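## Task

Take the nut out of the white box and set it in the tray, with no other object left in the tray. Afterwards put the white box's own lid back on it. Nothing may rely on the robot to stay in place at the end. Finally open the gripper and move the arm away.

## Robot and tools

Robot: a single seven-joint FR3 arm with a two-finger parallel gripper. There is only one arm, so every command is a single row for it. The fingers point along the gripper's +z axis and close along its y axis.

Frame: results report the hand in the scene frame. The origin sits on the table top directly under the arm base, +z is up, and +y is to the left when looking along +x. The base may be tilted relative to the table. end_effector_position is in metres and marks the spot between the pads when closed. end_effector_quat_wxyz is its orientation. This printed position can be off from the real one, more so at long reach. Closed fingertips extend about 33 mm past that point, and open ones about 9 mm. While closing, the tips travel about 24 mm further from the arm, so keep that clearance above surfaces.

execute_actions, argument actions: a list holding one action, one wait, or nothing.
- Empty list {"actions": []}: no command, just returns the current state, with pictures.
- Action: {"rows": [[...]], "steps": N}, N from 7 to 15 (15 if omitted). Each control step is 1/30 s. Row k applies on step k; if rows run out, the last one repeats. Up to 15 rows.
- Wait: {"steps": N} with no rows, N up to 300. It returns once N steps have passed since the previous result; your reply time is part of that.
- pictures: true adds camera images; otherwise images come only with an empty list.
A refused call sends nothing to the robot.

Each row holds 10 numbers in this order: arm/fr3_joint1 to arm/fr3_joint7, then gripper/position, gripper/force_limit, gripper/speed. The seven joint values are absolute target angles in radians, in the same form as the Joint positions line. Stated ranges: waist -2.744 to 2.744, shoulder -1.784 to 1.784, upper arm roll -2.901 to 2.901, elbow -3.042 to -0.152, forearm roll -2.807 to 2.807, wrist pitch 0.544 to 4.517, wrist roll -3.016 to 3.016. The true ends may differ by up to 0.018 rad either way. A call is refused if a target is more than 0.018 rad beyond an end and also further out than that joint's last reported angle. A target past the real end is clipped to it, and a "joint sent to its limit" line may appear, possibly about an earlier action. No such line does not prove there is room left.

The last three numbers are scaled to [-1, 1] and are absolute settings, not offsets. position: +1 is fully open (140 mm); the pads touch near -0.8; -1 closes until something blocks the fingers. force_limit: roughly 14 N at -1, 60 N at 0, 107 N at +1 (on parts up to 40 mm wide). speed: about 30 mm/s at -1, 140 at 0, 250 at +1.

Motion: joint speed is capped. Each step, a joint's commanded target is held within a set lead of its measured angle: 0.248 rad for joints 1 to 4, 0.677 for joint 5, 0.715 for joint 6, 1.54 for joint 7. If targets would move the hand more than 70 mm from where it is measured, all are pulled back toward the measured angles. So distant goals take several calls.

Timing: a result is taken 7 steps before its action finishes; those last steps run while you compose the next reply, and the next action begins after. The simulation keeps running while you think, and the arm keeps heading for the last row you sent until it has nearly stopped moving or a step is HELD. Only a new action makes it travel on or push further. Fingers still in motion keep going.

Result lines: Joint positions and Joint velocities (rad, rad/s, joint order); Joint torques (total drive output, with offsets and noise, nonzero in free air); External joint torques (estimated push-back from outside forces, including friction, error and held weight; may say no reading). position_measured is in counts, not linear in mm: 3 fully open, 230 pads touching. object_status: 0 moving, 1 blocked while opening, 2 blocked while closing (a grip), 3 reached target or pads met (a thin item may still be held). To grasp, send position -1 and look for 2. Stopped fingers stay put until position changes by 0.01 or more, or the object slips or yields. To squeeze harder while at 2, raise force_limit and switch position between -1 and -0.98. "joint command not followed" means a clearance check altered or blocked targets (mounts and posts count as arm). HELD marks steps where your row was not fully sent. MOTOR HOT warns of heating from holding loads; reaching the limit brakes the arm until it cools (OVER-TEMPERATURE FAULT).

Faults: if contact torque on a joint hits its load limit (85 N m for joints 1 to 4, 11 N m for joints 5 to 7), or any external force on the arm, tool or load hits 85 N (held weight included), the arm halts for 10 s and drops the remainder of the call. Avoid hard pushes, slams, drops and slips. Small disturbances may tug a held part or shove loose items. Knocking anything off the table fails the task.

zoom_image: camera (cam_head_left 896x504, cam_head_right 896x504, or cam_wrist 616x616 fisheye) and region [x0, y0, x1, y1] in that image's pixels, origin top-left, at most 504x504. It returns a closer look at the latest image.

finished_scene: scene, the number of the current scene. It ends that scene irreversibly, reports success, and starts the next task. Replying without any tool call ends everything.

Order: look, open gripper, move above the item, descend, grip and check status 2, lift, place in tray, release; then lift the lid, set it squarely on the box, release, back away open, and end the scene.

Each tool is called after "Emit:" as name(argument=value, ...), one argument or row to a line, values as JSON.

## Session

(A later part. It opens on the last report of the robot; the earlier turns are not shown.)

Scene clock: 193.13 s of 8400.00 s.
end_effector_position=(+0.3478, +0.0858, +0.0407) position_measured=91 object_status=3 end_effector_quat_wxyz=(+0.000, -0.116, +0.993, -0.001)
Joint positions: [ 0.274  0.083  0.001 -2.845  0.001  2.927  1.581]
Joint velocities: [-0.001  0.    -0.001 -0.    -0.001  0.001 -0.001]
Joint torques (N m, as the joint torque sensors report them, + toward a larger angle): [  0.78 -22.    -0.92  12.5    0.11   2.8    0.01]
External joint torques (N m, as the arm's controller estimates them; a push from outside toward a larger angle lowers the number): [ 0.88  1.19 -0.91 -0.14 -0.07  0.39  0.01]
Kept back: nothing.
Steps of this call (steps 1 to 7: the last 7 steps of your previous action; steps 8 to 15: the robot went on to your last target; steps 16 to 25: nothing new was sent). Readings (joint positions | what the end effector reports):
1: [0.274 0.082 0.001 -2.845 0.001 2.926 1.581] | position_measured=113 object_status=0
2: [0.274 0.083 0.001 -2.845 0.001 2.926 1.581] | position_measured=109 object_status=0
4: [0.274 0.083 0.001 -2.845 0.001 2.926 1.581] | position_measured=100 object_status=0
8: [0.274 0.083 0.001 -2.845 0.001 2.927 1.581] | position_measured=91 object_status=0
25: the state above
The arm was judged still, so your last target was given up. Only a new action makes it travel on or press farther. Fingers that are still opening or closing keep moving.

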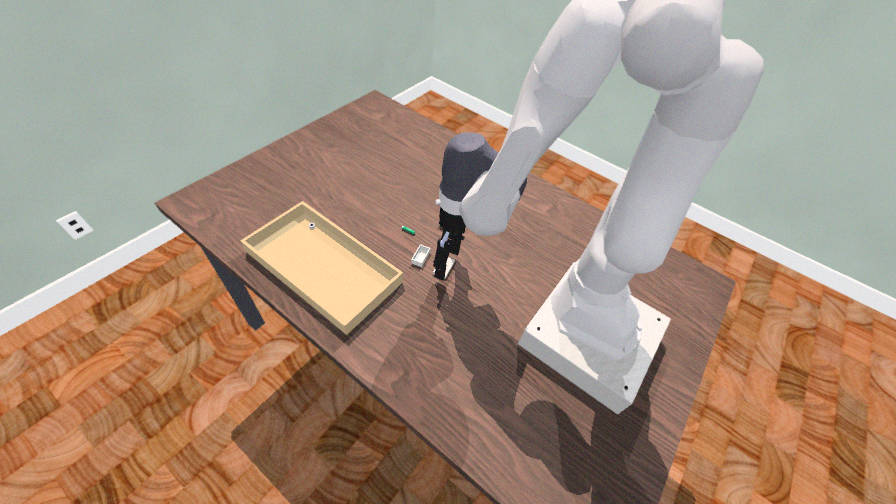

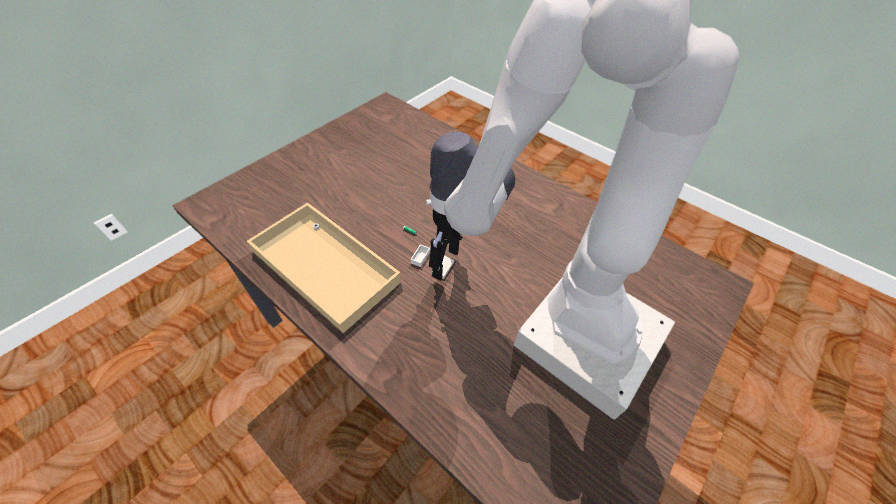

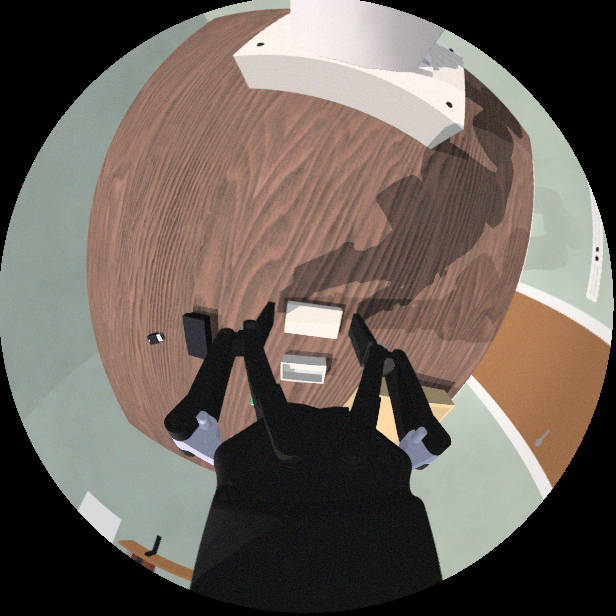

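Emit:
execute_actions(
  actions=[
    {"rows":[[0.275,0.05,0,-2.846,0,2.896,1.582,0.3,-0.3,0],[0.275,0,0,-2.851,0,2.85,1.582,0.3,-0.3,0],[0.275,0,0,-2.851,0,2.85,1.582,0.3,-0.3,0],[0.275,0,0,-2.851,0,2.85,1.582,0.3,-0.3,0],[0.275,0,0,-2.851,0,2.85,0.006,0.0,-0.3,0]]},
  ],
)

Emit:
execute_actions(
  actions=[
    {"steps":50},
  ],
  pictures=true,
)

Scene clock: 193.70 s of 8400.00 s.
end_effector_position=(+0.3552, +0.0877, +0.0632) position_measured=112 object_status=0 end_effector_quat_wxyz=(+0.009, -0.372, +0.928, -0.003)
Joint positions: [ 0.274  0.003  0.001 -2.849  0.001  2.871  1.049]
Joint velocities: [ 0.    -0.039 -0.001  0.001 -0.001 -0.11  -3.443]
Joint torques (N m, as the joint torque sensors report them, + toward a larger angle): [  1.18 -22.04  -1.11  11.99   0.25   2.16  -1.04]
External joint torques (N m, as the arm's controller estimates them; a push from outside toward a larger angle lowers the number): [ 1.2  -0.94 -1.09 -1.67  0.01 -0.26 -1.09]
Steps of this call (steps 1 to 9: nothing new was sent; steps 10 to 17: the first 8 steps of this action). Readings (joint positions | what the end effector reports):
10: [0.274 0.078 0.001 -2.846 0.001 2.922 1.581] | position_measured=91 object_status=3
11: [0.274 0.062 0.001 -2.849 0.001 2.910 1.581] | position_measured=91 object_status=3
13: [0.274 0.026 0.001 -2.850 0.001 2.891 1.581] | position_measured=91 object_status=3
17: the state above

Scene clock: 195.37 s of 8400.00 s.
end_effector_position=(+0.3500, +0.0864, +0.0621) position_measured=129 object_status=3 end_effector_quat_wxyz=(-0.000, +0.783, -0.622, +0.002)
Joint positions: [ 0.274  0.002  0.001 -2.849  0.001  2.852  0.014]
Joint velocities: [-0.     0.    -0.001  0.     0.     0.    -0.015]
Joint torques (N m, as the joint torque sensors report them, + toward a larger angle): [  1.42 -22.95  -0.78  12.07   0.12   2.15  -0.24]
External joint torques (N m, as the arm's controller estimates them; a push from outside toward a larger angle lowers the number): [ 1.53 -0.95 -0.68 -2.14 -0.12 -0.35 -0.24]
Kept back: nothing.
Steps of this call (steps 1 to 7: the last 7 steps of your previous action; steps 8 to 50: the robot went on to your last target). Readings (joint positions | what the end effector reports):
1: [0.274 0.002 0.001 -2.849 0.001 2.868 0.941] | position_measured=119 object_status=0
2: [0.274 0.002 0.001 -2.849 0.001 2.865 0.844] | position_measured=127 object_status=0
4: [0.274 0.002 0.001 -2.849 0.001 2.861 0.680] | position_measured=129 object_status=0
8: [0.274 0.002 0.001 -2.849 0.001 2.856 0.442] | position_measured=129 object_status=0
50: the state above

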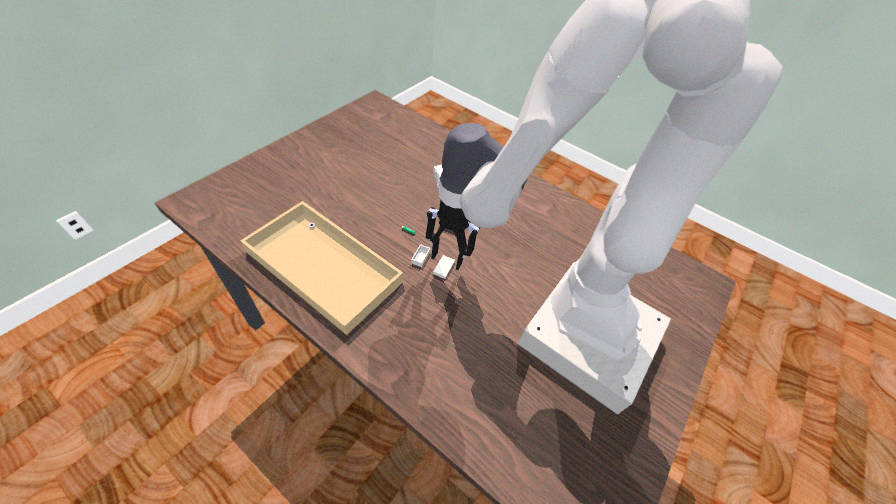

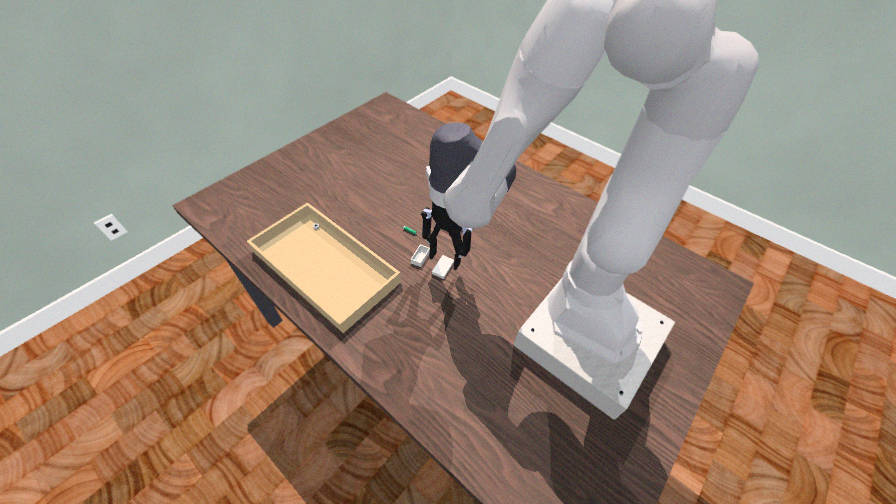

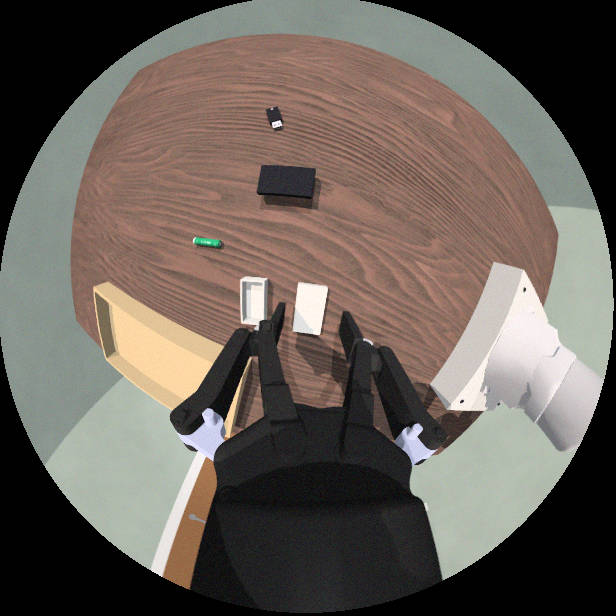

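Emit:
execute_actions(
  actions=[
    {"rows":[[0.275,0,0,-2.851,0,2.85,0.006,-0.27,-0.3,0],[0.275,0,0,-2.851,0,2.85,0.006,-0.27,-0.3,0],[0.275,0,0,-2.851,0,2.85,0.006,-0.27,-0.3,0],[0.275,0,0,-2.851,0,2.85,0.006,-0.27,-0.3,0],[0.275,0.012,0,-2.85,0,2.861,0.006,-0.27,-0.3,0],[0.275,0.012,0,-2.85,0,2.861,0.006,-0.27,-0.3,0],[0.275,0.024,0,-2.849,0,2.872,0.006,-0.27,-0.3,0],[0.275,0.024,0,-2.849,0,2.872,0.006,-0.27,-0.3,0],[0.275,0.036,0,-2.848,0,2.883,0.006,-0.27,-0.3,0],[0.275,0.036,0,-2.848,0,2.883,0.006,-0.27,-0.3,0],[0.275,0.045,0,-2.847,0,2.892,0.006,-0.27,-0.3,0]]},
  ],
)

Emit:
execute_actions(
  actions=[
    {"steps":18},
  ],
  pictures=true,
)

Scene clock: 196.07 s of 8400.00 s.
end_effector_position=(+0.3481, +0.0859, +0.0584) position_measured=163 object_status=0 end_effector_quat_wxyz=(+0.002, +0.784, -0.621, +0.000)
Joint positions: [ 0.274  0.014  0.001 -2.849  0.001  2.859  0.01 ]
Joint velocities: [-0.001  0.132  0.    -0.002  0.001  0.058 -0.   ]
Joint torques (N m, as the joint torque sensors report them, + toward a larger angle): [  1.21 -23.28  -0.41  13.42   0.1    3.    -0.2 ]
External joint torques (N m, as the arm's controller estimates them; a push from outside toward a larger angle lowers the number): [ 1.27  0.05 -0.37 -0.5  -0.11  0.41 -0.2 ]
Steps of this call (steps 1 to 13: the robot went on to your last target; steps 14 to 21: the first 8 steps of this action). Readings (joint positions | what the end effector reports):
14: [0.274 0.002 0.001 -2.849 0.001 2.852 0.010] | position_measured=129 object_status=0
15: [0.274 0.001 0.001 -2.849 0.001 2.852 0.010] | position_measured=134 object_status=0
17: [0.274 0.001 0.001 -2.849 0.001 2.852 0.010] | position_measured=149 object_status=0
21: the state above

Scene clock: 196.67 s of 8400.00 s.
end_effector_position=(+0.3472, +0.0856, +0.0504) position_measured=163 object_status=3 end_effector_quat_wxyz=(+0.002, +0.784, -0.620, +0.000)
Joint positions: [ 0.274  0.043  0.001 -2.849  0.001  2.888  0.009]
Joint velocities: [-0.001  0.001  0.001  0.002 -0.     0.008 -0.   ]
Joint torques (N m, as the joint torque sensors report them, + toward a larger angle): [  0.99 -21.94  -1.11  13.61   0.11   2.84  -0.2 ]
External joint torques (N m, as the arm's controller estimates them; a push from outside toward a larger angle lowers the number): [ 1.03  0.71 -1.11  0.15 -0.09  0.35 -0.2 ]
Kept back: nothing.
Steps of this call (steps 1 to 7: the last 7 steps of your previous action; steps 8 to 18: the robot went on to your last target). Readings (joint positions | what the end effector reports):
1: [0.274 0.019 0.001 -2.849 0.001 2.863 0.010] | position_measured=163 object_status=0
2: [0.274 0.024 0.001 -2.849 0.001 2.866 0.010] | position_measured=163 object_status=0
4: [0.274 0.035 0.001 -2.849 0.001 2.873 0.010] | position_measured=163 object_status=3
8: [0.274 0.043 0.001 -2.849 0.001 2.882 0.009] | position_measured=163 object_status=3
18: the state above

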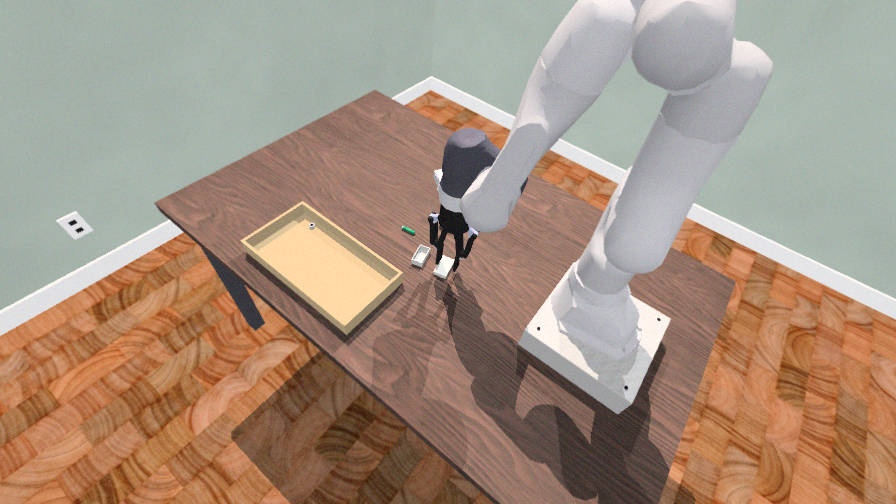

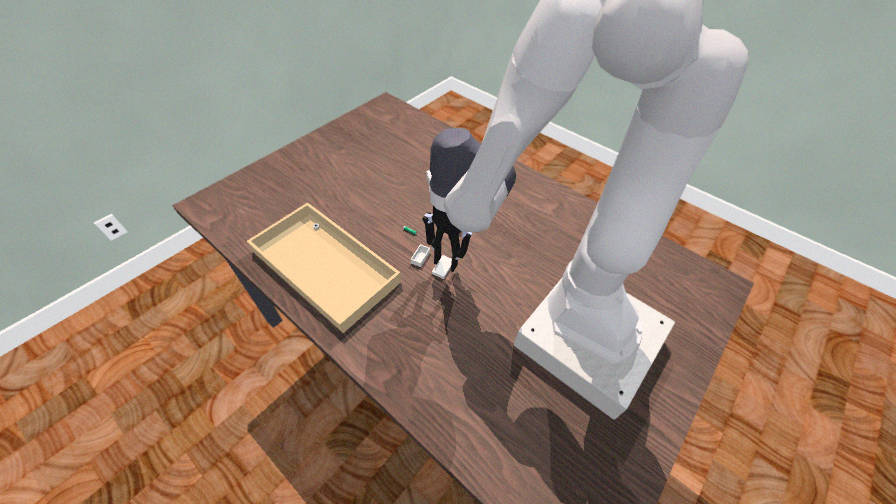

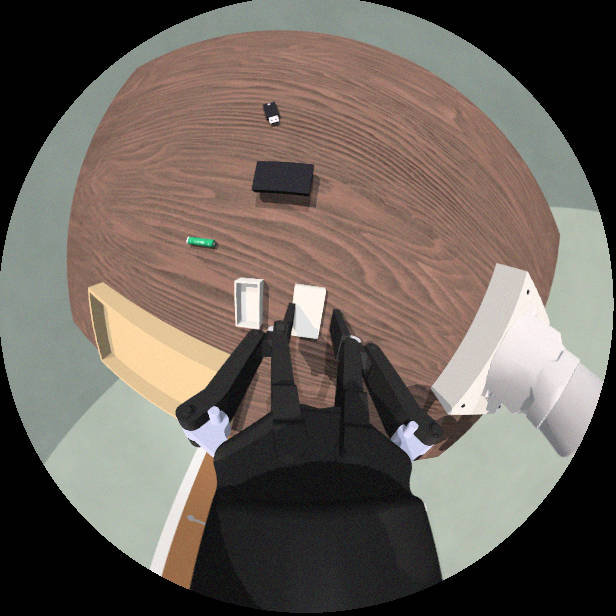

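Emit:
execute_actions(
  actions=[
    {"rows":[[0.275,0.056,0,-2.834,0,2.89,0.006,-0.2,-0.3,0]],"steps":15},
  ],
)

Emit:
execute_actions(
  actions=[
    {"rows":[[0.275,0.064,0,-2.833,0,2.898,0.006,-0.2,-0.3,0],[0.275,0.064,0,-2.833,0,2.898,0.006,-0.2,-0.3,0],[0.275,0.064,0,-2.833,0,2.898,0.006,-0.2,-0.3,0],[0.275,0.074,0,-2.832,0,2.908,0.006,-0.2,-0.3,0]]},
  ],
)

Emit:
execute_actions(
  actions=[
    {"steps":18},
  ],
  pictures=true,
)

Scene clock: 197.40 s of 8400.00 s.
end_effector_position=(+0.3519, +0.0868, +0.0499) position_measured=154 object_status=0 end_effector_quat_wxyz=(+0.001, +0.784, -0.620, +0.001)
Joint positions: [ 0.274  0.054  0.001 -2.836  0.001  2.889  0.009]
Joint velocities: [-0.     0.005  0.002  0.006 -0.001  0.001  0.   ]
Joint torques (N m, as the joint torque sensors report them, + toward a larger angle): [  1.52 -22.16  -0.88  14.     0.12   2.67  -0.19]
External joint torques (N m, as the arm's controller estimates them; a push from outside toward a larger angle lowers the number): [ 1.52  1.01 -0.93  0.55 -0.07  0.17 -0.19]
Steps of this call (steps 1 to 14: the robot went on to your last target; steps 15 to 22: the first 8 steps of this action). Readings (joint positions | what the end effector reports):
15: [0.274 0.046 0.001 -2.847 0.001 2.889 0.009] | position_measured=163 object_status=0
16: [0.274 0.049 0.001 -2.843 0.001 2.889 0.009] | position_measured=158 object_status=0
18: [0.274 0.052 0.001 -2.839 0.001 2.889 0.009] | position_measured=154 object_status=0
22: the state above

Scene clock: 197.90 s of 8400.00 s.
end_effector_position=(+0.3506, +0.0865, +0.0452) position_measured=154 object_status=3 end_effector_quat_wxyz=(+0.003, +0.784, -0.620, -0.000)
Joint positions: [ 0.274  0.071  0.001 -2.834  0.001  2.9    0.009]
Joint velocities: [-0.001  0.024 -0.002 -0.    -0.     0.029  0.   ]
Joint torques (N m, as the joint torque sensors report them, + toward a larger angle): [  0.7  -22.77  -1.13  14.45   0.16   3.04  -0.22]
External joint torques (N m, as the arm's controller estimates them; a push from outside toward a larger angle lowers the number): [ 0.84  1.1  -1.06  0.98 -0.04  0.49 -0.22]
Steps of this call (steps 1 to 7: the last 7 steps of your previous action; steps 8 to 15: the first 8 steps of this action). Readings (joint positions | what the end effector reports):
8: [0.274 0.056 0.001 -2.836 0.001 2.890 0.009] | position_measured=154 object_status=3
9: [0.274 0.058 0.001 -2.835 0.001 2.891 0.009] | position_measured=154 object_status=3
11: [0.274 0.062 0.001 -2.835 0.001 2.894 0.009] | position_measured=154 object_status=3
15: the state above

Scene clock: 198.50 s of 8400.00 s.
end_effector_position=(+0.3520, +0.0868, +0.0453) position_measured=154 object_status=3 end_effector_quat_wxyz=(+0.001, +0.784, -0.620, +0.001)
Joint positions: [ 0.274  0.072  0.001 -2.834  0.001  2.905  0.009]
Joint velocities: [-0.001 -0.001  0.001  0.     0.    -0.     0.   ]
Joint torques (N m, as the joint torque sensors report them, + toward a larger angle): [  1.13 -22.17  -0.69  13.68   0.13   2.87  -0.22]
External joint torques (N m, as the arm's controller estimates them; a push from outside toward a larger angle lowers the number): [ 1.19  1.27 -0.7   0.48 -0.06  0.37 -0.22]
Kept back: nothing.
Steps of this call (steps 1 to 7: the last 7 steps of your previous action; steps 8 to 15: the robot went on to your last target; steps 16 to 18: nothing new was sent). Readings (joint positions | what the end effector reports):
1: [0.274 0.072 0.001 -2.834 0.001 2.901 0.009] | position_measured=154 object_status=3
2: [0.274 0.072 0.001 -2.834 0.001 2.902 0.009] | position_measured=154 object_status=3
4: [0.274 0.072 0.001 -2.834 0.001 2.903 0.009] | position_measured=154 object_status=3
8: [0.274 0.072 0.001 -2.834 0.001 2.904 0.009] | position_measured=154 object_status=3
18: the state above
The arm was judged still, so your last target was given up. Only a new action makes it travel on or press farther. Fingers that are still opening or closing keep moving.

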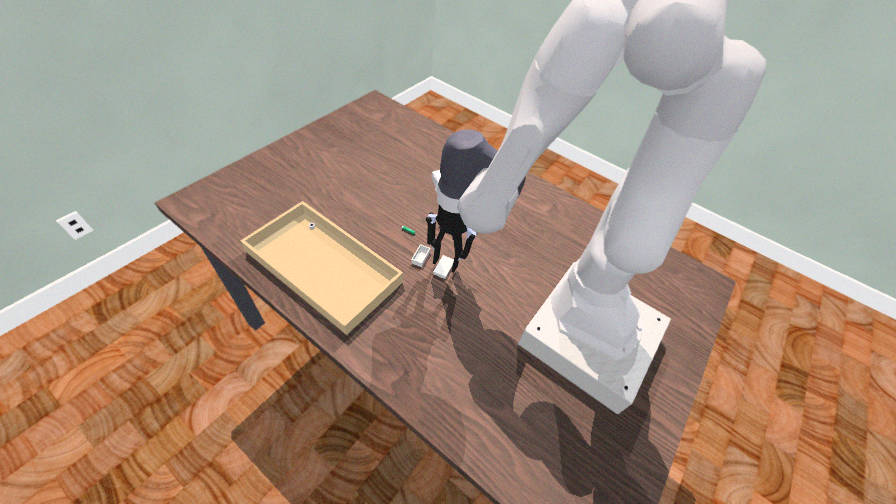

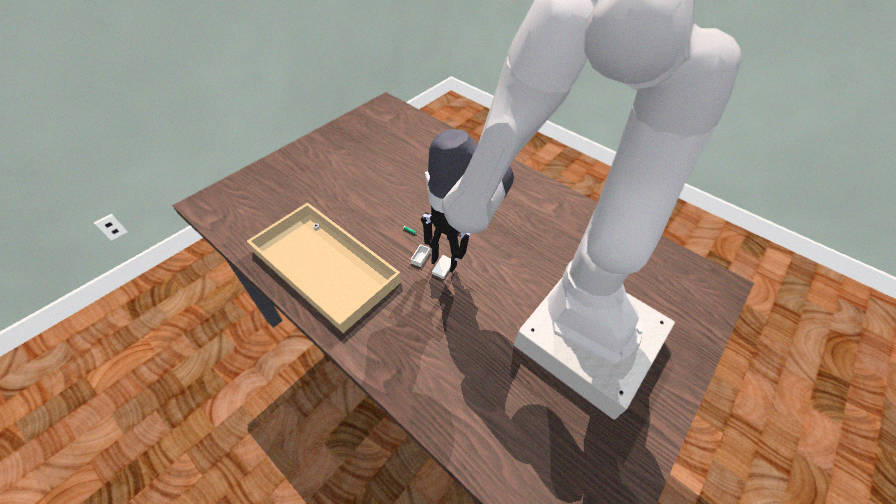

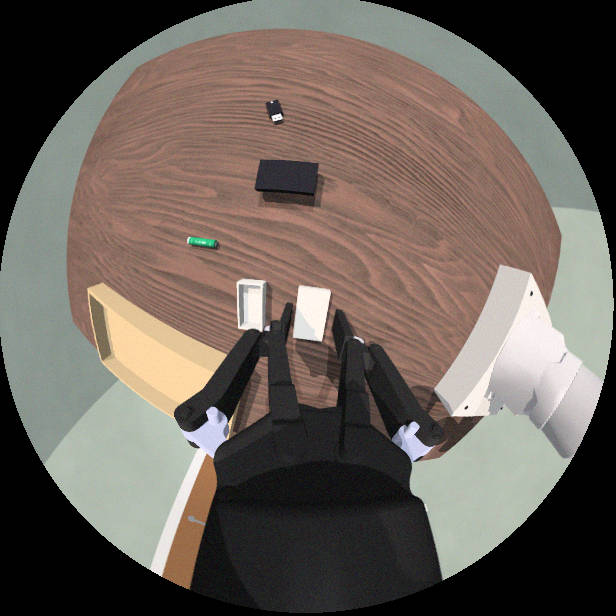

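Emit:
execute_actions(
  actions=[
    {"rows":[[0.275,0.082,0,-2.831,0,2.915,0.006,-0.2,-0.3,0],[0.275,0.082,0,-2.831,0,2.915,0.006,-0.2,-0.3,0],[0.275,0.09,0,-2.83,0,2.923,0.006,-0.2,-0.3,0],[0.275,0.09,0,-2.83,0,2.923,0.006,-0.2,-0.3,0],[0.275,0.097,0,-2.83,0,2.931,0.006,-0.2,-0.3,0]]},
  ],
)

Emit:
execute_actions(
  actions=[
    {"rows":[[0.275,0.097,0,-2.83,0,2.931,0.006,-0.2,-0.3,0],[0.275,0.097,0,-2.83,0,2.931,0.006,-0.2,-0.3,0],[0.275,0.097,0,-2.83,0,2.931,0.006,-0.2,-0.3,0],[0.275,0.097,0,-2.83,0,2.931,0.006,-1,-0.3,-0.5]]},
  ],
)

Emit:
execute_actions(
  actions=[
    {"steps":22},
  ],
  pictures=true,
)

Scene clock: 199.17 s of 8400.00 s.
end_effector_position=(+0.3505, +0.0864, +0.0395) position_measured=154 object_status=3 end_effector_quat_wxyz=(+0.002, +0.784, -0.620, -0.000)
Joint positions: [ 0.274  0.093  0.001 -2.832  0.001  2.921  0.009]
Joint velocities: [-0.     0.038  0.     0.001 -0.002  0.043 -0.   ]
Joint torques (N m, as the joint torque sensors report them, + toward a larger angle): [  0.84 -23.59  -0.13  12.64   0.02   3.09  -0.17]
External joint torques (N m, as the arm's controller estimates them; a push from outside toward a larger angle lowers the number): [ 0.89  0.98 -0.18 -0.66 -0.15  0.51 -0.17]
Steps of this call (steps 1 to 12: nothing new was sent; steps 13 to 20: the first 8 steps of this action). Readings (joint positions | what the end effector reports):
13: [0.274 0.074 0.001 -2.834 0.001 2.907 0.009] | position_measured=154 object_status=3
14: [0.274 0.076 0.001 -2.833 0.001 2.908 0.009] | position_measured=154 object_status=3
16: [0.274 0.082 0.001 -2.832 0.001 2.912 0.009] | position_measured=154 object_status=3
20: the state above

Scene clock: 199.67 s of 8400.00 s.
end_effector_position=(+0.3522, +0.0868, +0.0394) position_measured=171 object_status=0 end_effector_quat_wxyz=(+0.000, +0.784, -0.620, +0.002)
Joint positions: [ 0.274  0.095  0.001 -2.832  0.001  2.928  0.009]
Joint velocities: [-0.001  0.001  0.     0.003  0.    -0.     0.   ]
Joint torques (N m, as the joint torque sensors report them, + toward a larger angle): [  1.64 -22.91  -0.16  13.58   0.16   2.89  -0.2 ]
External joint torques (N m, as the arm's controller estimates them; a push from outside toward a larger angle lowers the number): [ 1.76  0.84 -0.13  0.88 -0.03  0.35 -0.2 ]
Steps of this call (steps 1 to 7: the last 7 steps of your previous action; steps 8 to 15: the first 8 steps of this action). Readings (joint positions | what the end effector reports):
8: [0.274 0.095 0.001 -2.832 0.001 2.927 0.009] | position_measured=154 object_status=3
9: [0.274 0.095 0.001 -2.832 0.001 2.927 0.009] | position_measured=154 object_status=3
11: [0.274 0.095 0.001 -2.832 0.001 2.928 0.009] | position_measured=154 object_status=0
15: the state above

Scene clock: 200.40 s of 8400.00 s.
end_effector_position=(+0.3529, +0.0870, +0.0398) position_measured=181 object_status=2 end_effector_quat_wxyz=(-0.000, +0.784, -0.620, +0.002)
Joint positions: [ 0.274  0.095  0.001 -2.831  0.001  2.929  0.009]
Joint velocities: [ 0.     0.    -0.     0.001 -0.    -0.    -0.001]
Joint torques (N m, as the joint torque sensors report them, + toward a larger angle): [  0.76 -22.02  -1.07  13.46   0.19   2.86  -0.29]
External joint torques (N m, as the arm's controller estimates them; a push from outside toward a larger angle lowers the number): [ 0.85  1.74 -1.07  0.66  0.01  0.35 -0.29]
Kept back: nothing.
Steps of this call (steps 1 to 7: the last 7 steps of your previous action; steps 8 to 15: the robot went on to your last target; steps 16 to 22: nothing new was sent). Readings (joint positions | what the end effector reports):
1: [0.274 0.095 0.001 -2.832 0.001 2.928 0.009] | position_measured=176 object_status=0
2: [0.274 0.095 0.001 -2.832 0.001 2.928 0.009] | position_measured=180 object_status=0
4: [0.274 0.095 0.001 -2.831 0.001 2.929 0.009] | position_measured=181 object_status=0
8: [0.274 0.095 0.001 -2.831 0.001 2.929 0.009] | position_measured=181 object_status=0
22: the state above
The arm was judged still, so your last target was given up. Only a new action makes it travel on or press farther. Fingers that are still opening or closing keep moving.

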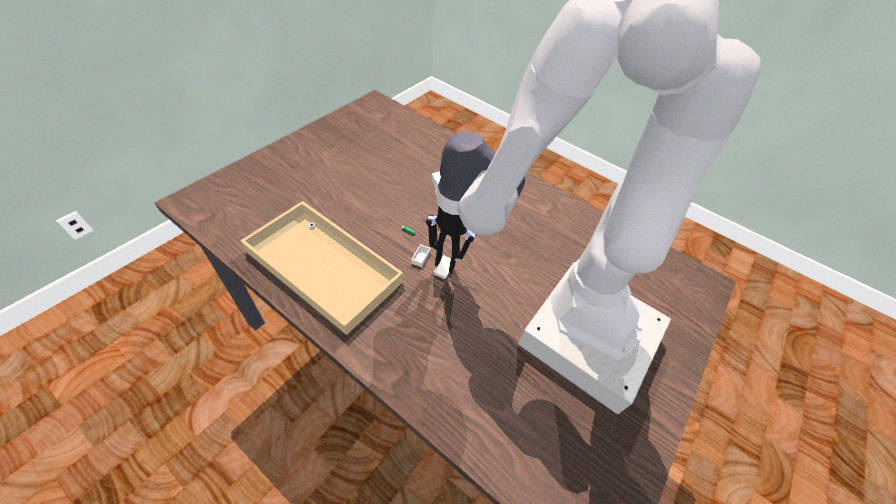

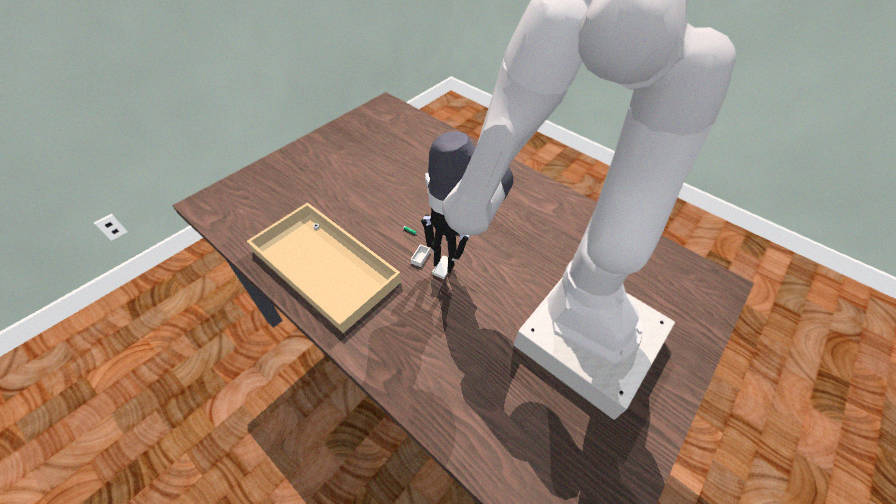

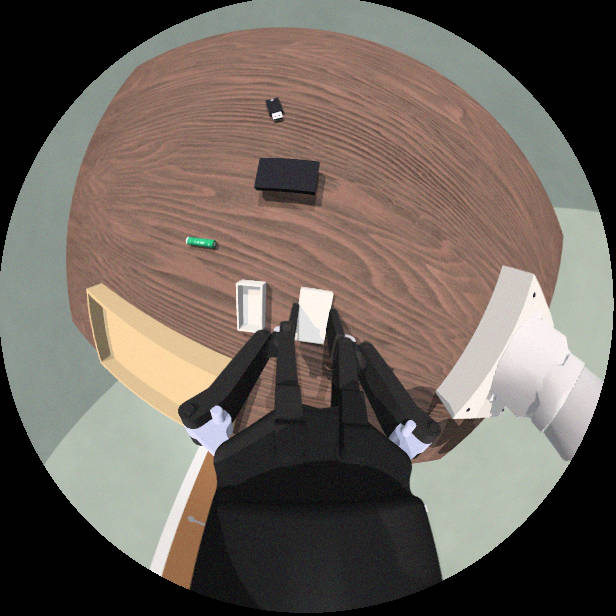

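Emit:
execute_actions(
  actions=[
    {"rows":[[0.275,0.07,0,-2.832,0,2.905,0.006,-1,-0.3,0],[0.275,0.03,0,-2.836,0,2.868,0.006,-1,-0.3,0],[0.275,-0.01,0,-2.84,0,2.83,0.006,-1,-0.3,0],[0.275,-0.05,0,-2.843,0,2.793,0.006,-1,-0.3,0],[0.275,-0.05,0,-2.843,0,2.793,0.006,-1,-0.3,0],[0.275,-0.05,0,-2.843,0,2.793,0.006,-1,-0.3,0],[0.275,-0.05,0,-2.843,0,2.793,0.006,-1,-0.3,0],[0.275,-0.01,0,-2.78,0,2.77,0.006,-1,-0.3,0],[0.275,0.035,0,-2.72,0,2.755,0.006,-1,-0.3,0],[0.275,0.08,0,-2.66,0,2.74,0.006,-1,-0.3,0],[0.275,0.125,0,-2.605,0,2.73,0.006,-1,-0.3,0]]},
  ],
)

Emit:
execute_actions(
  actions=[
    {"steps":30},
  ],
  pictures=true,
)

Scene clock: 201.20 s of 8400.00 s.
end_effector_position=(+0.3684, +0.0909, +0.0790) position_measured=181 object_status=2 end_effector_quat_wxyz=(-0.014, +0.784, -0.620, +0.013)
Joint positions: [ 0.274 -0.033  0.001 -2.829  0.001  2.832  0.009]
Joint velocities: [ 0.001  0.224  0.     0.541 -0.    -0.375  0.002]
Joint torques (N m, as the joint torque sensors report them, + toward a larger angle): [  0.65 -19.17  -0.85  16.56   0.29   2.47  -0.2 ]
External joint torques (N m, as the arm's controller estimates them; a push from outside toward a larger angle lowers the number): [ 1.12 -0.27 -0.3  -0.44 -0.28 -0.45 -0.17]
Steps of this call (steps 1 to 16: nothing new was sent; steps 17 to 24: the first 8 steps of this action). Readings (joint positions | what the end effector reports):
17: [0.274 0.092 0.001 -2.832 0.001 2.925 0.009] | position_measured=181 object_status=2
18: [0.274 0.079 0.001 -2.834 0.001 2.916 0.009] | position_measured=181 object_status=2
20: [0.274 0.028 0.001 -2.840 0.001 2.882 0.009] | position_measured=181 object_status=2
24: the state above

Scene clock: 202.20 s of 8400.00 s.
end_effector_position=(+0.4258, +0.1051, +0.0750) position_measured=181 object_status=2 end_effector_quat_wxyz=(-0.000, +0.784, -0.620, +0.002)
Joint positions: [ 0.274  0.123  0.001 -2.607  0.     2.733  0.009]
Joint velocities: [-0.     0.     0.001  0.001 -0.    -0.002  0.001]
Joint torques (N m, as the joint torque sensors report them, + toward a larger angle): [  1.27 -26.9   -0.65  16.49   0.31   2.05  -0.25]
External joint torques (N m, as the arm's controller estimates them; a push from outside toward a larger angle lowers the number): [ 1.41  1.38 -0.64  0.13 -0.01 -0.46 -0.25]
Kept back: nothing.
Steps of this call (steps 1 to 7: the last 7 steps of your previous action; steps 8 to 30: the robot went on to your last target). Readings (joint positions | what the end effector reports):
1: [0.274 -0.017 0.001 -2.801 0.001 2.818 0.009] | position_measured=181 object_status=2
2: [0.274 0.010 0.001 -2.761 0.000 2.804 0.009] | position_measured=181 object_status=2
4: [0.274 0.072 0.001 -2.675 0.000 2.782 0.009] | position_measured=181 object_status=2
8: [0.274 0.115 0.001 -2.617 0.000 2.757 0.009] | position_measured=181 object_status=2
30: the state above
The arm was judged still, so your last target was given up. Only a new action makes it travel on or press farther. Fingers that are still opening or closing keep moving.

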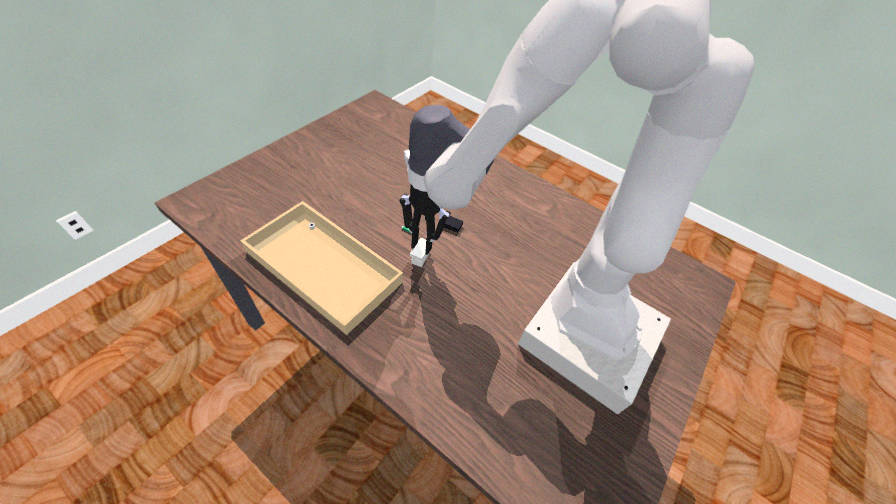

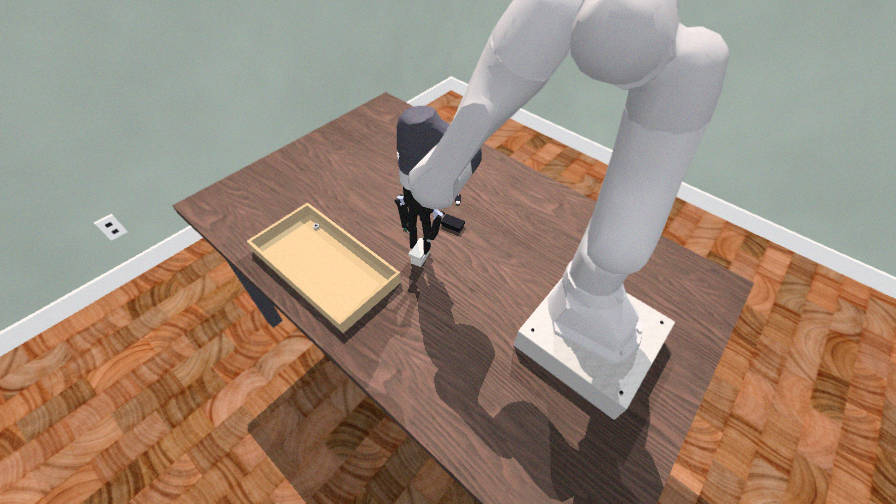

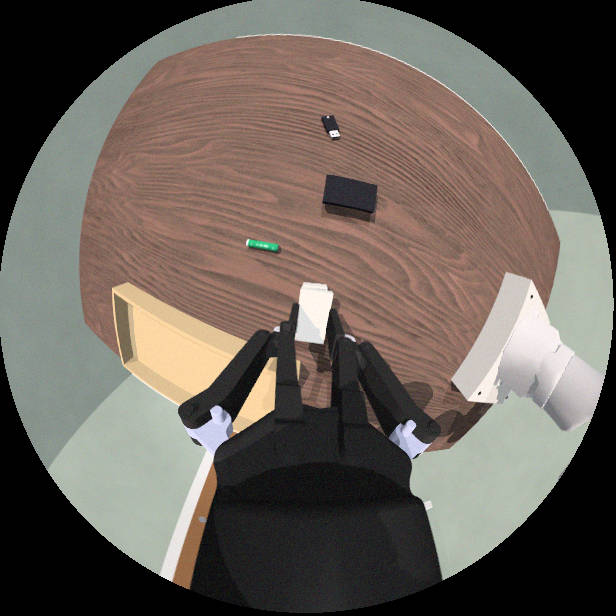

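Emit:
execute_actions(
  actions=[
    {"rows":[[0.275,0.132,0,-2.605,0,2.742,0.006,-1,-0.3,0],[0.275,0.132,0,-2.605,0,2.742,0.006,-1,-0.3,0],[0.275,0.14,0,-2.604,0,2.75,0.006,-1,-0.3,0],[0.275,0.14,0,-2.604,0,2.75,0.006,-1,-0.3,0],[0.275,0.148,0,-2.604,0,2.757,0.006,-1,-0.3,0],[0.275,0.148,0,-2.604,0,2.757,0.006,-1,-0.3,0],[0.275,0.156,0,-2.603,0,2.764,0.006,-1,-0.3,0],[0.275,0.156,0,-2.603,0,2.764,0.006,-1,-0.3,0],[0.275,0.163,0,-2.603,0,2.77,0.006,-1,-0.3,0]]},
  ],
)

Emit:
execute_actions(
  actions=[
    {"steps":20},
  ],
  pictures=true,
)

Emit:
zoom_image(
  camera="cam_head_left",
  region=[385,215,465,285],
)

Scene clock: 203.00 s of 8400.00 s.
end_effector_position=(+0.4241, +0.1047, +0.0665) position_measured=181 object_status=2 end_effector_quat_wxyz=(+0.002, +0.784, -0.620, +0.000)
Joint positions: [ 0.274  0.148  0.001 -2.605  0.     2.749  0.009]
Joint velocities: [-0.     0.107  0.    -0.001 -0.     0.069  0.001]
Joint torques (N m, as the joint torque sensors report them, + toward a larger angle): [  0.81 -29.97  -0.18  16.38   0.28   2.95  -0.18]
External joint torques (N m, as the arm's controller estimates them; a push from outside toward a larger angle lowers the number): [ 0.89 -0.06 -0.24  0.23 -0.01  0.38 -0.18]
Steps of this call (steps 1 to 16: nothing new was sent; steps 17 to 24: the first 8 steps of this action). Readings (joint positions | what the end effector reports):
17: [0.274 0.124 0.001 -2.607 0.000 2.734 0.009] | position_measured=181 object_status=2
18: [0.274 0.126 0.001 -2.607 0.000 2.735 0.009] | position_measured=181 object_status=2
20: [0.274 0.132 0.001 -2.606 0.000 2.739 0.009] | position_measured=181 object_status=2
24: the state above

Scene clock: 203.67 s of 8400.00 s.
end_effector_position=(+0.4251, +0.1049, +0.0620) position_measured=181 object_status=2 end_effector_quat_wxyz=(+0.000, +0.784, -0.620, +0.002)
Joint positions: [ 0.274  0.161  0.001 -2.605  0.     2.767  0.009]
Joint velocities: [-0.001  0.001  0.    -0.002  0.     0.002  0.002]
Joint torques (N m, as the joint torque sensors report them, + toward a larger angle): [  1.23 -28.32  -0.28  16.66   0.25   2.86  -0.29]
External joint torques (N m, as the arm's controller estimates them; a push from outside toward a larger angle lowers the number): [ 1.33  0.58 -0.33  0.97 -0.04  0.36 -0.29]
Kept back: nothing.
Steps of this call (steps 1 to 7: the last 7 steps of your previous action; steps 8 to 20: the robot went on to your last target). Readings (joint positions | what the end effector reports):
1: [0.274 0.151 0.001 -2.605 0.000 2.752 0.009] | position_measured=181 object_status=2
2: [0.274 0.155 0.001 -2.605 0.000 2.755 0.009] | position_measured=181 object_status=2
4: [0.274 0.160 0.001 -2.605 0.000 2.759 0.009] | position_measured=181 object_status=2
8: [0.274 0.161 0.001 -2.605 0.000 2.763 0.009] | position_measured=181 object_status=2
20: the state above

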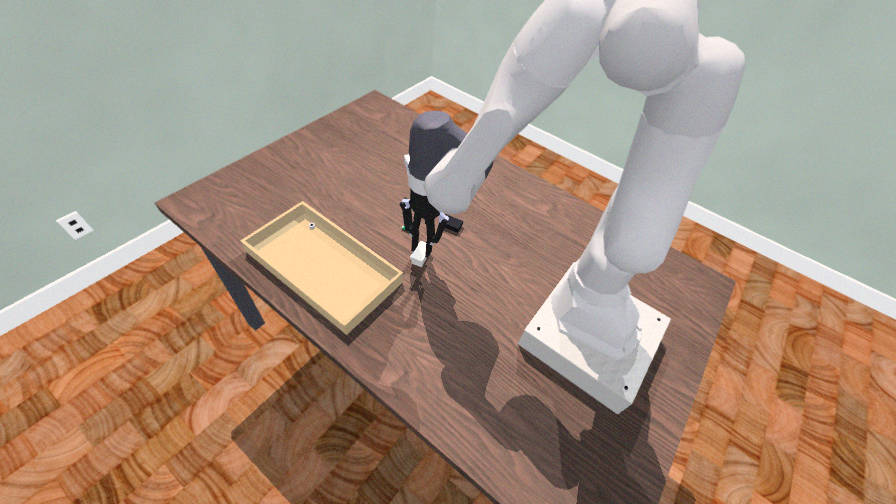

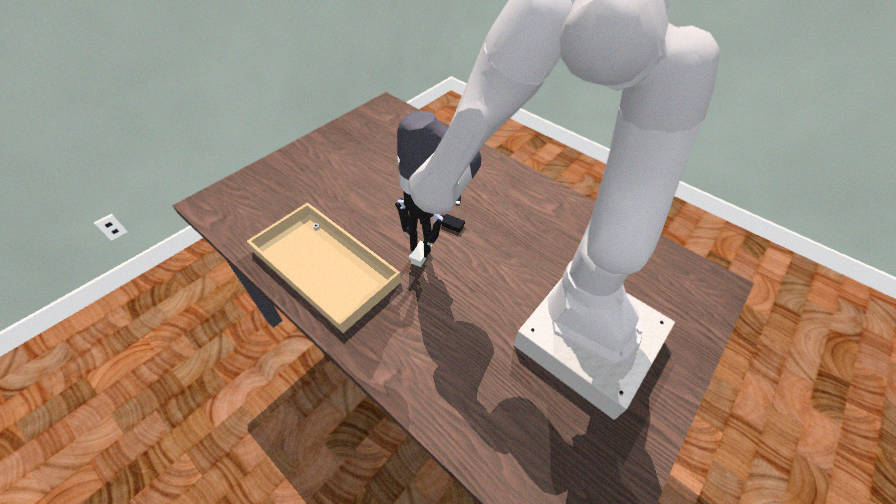

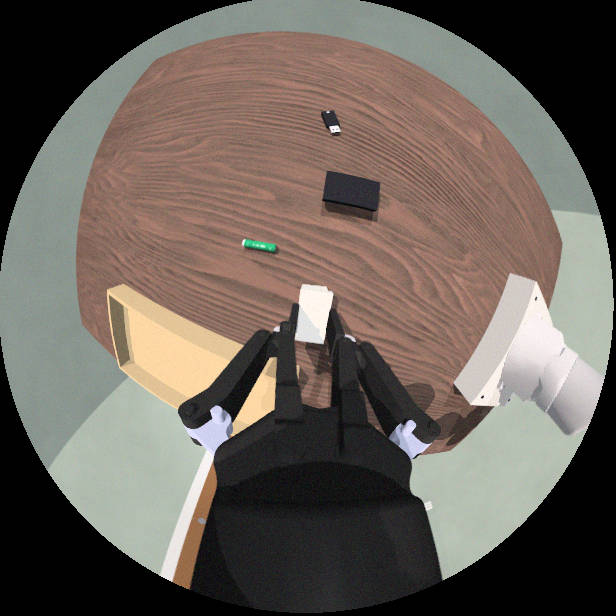

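Region (385, 215, 465, 285) of cam_head_left's 896x504 image, scaled by 6.300, with more detail than that image has; it fills the top 441 rows of this view, and the rest is white.

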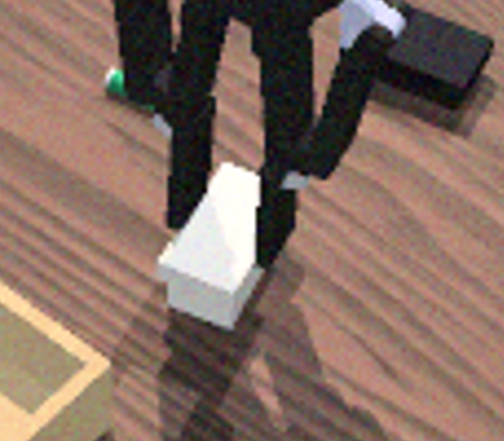

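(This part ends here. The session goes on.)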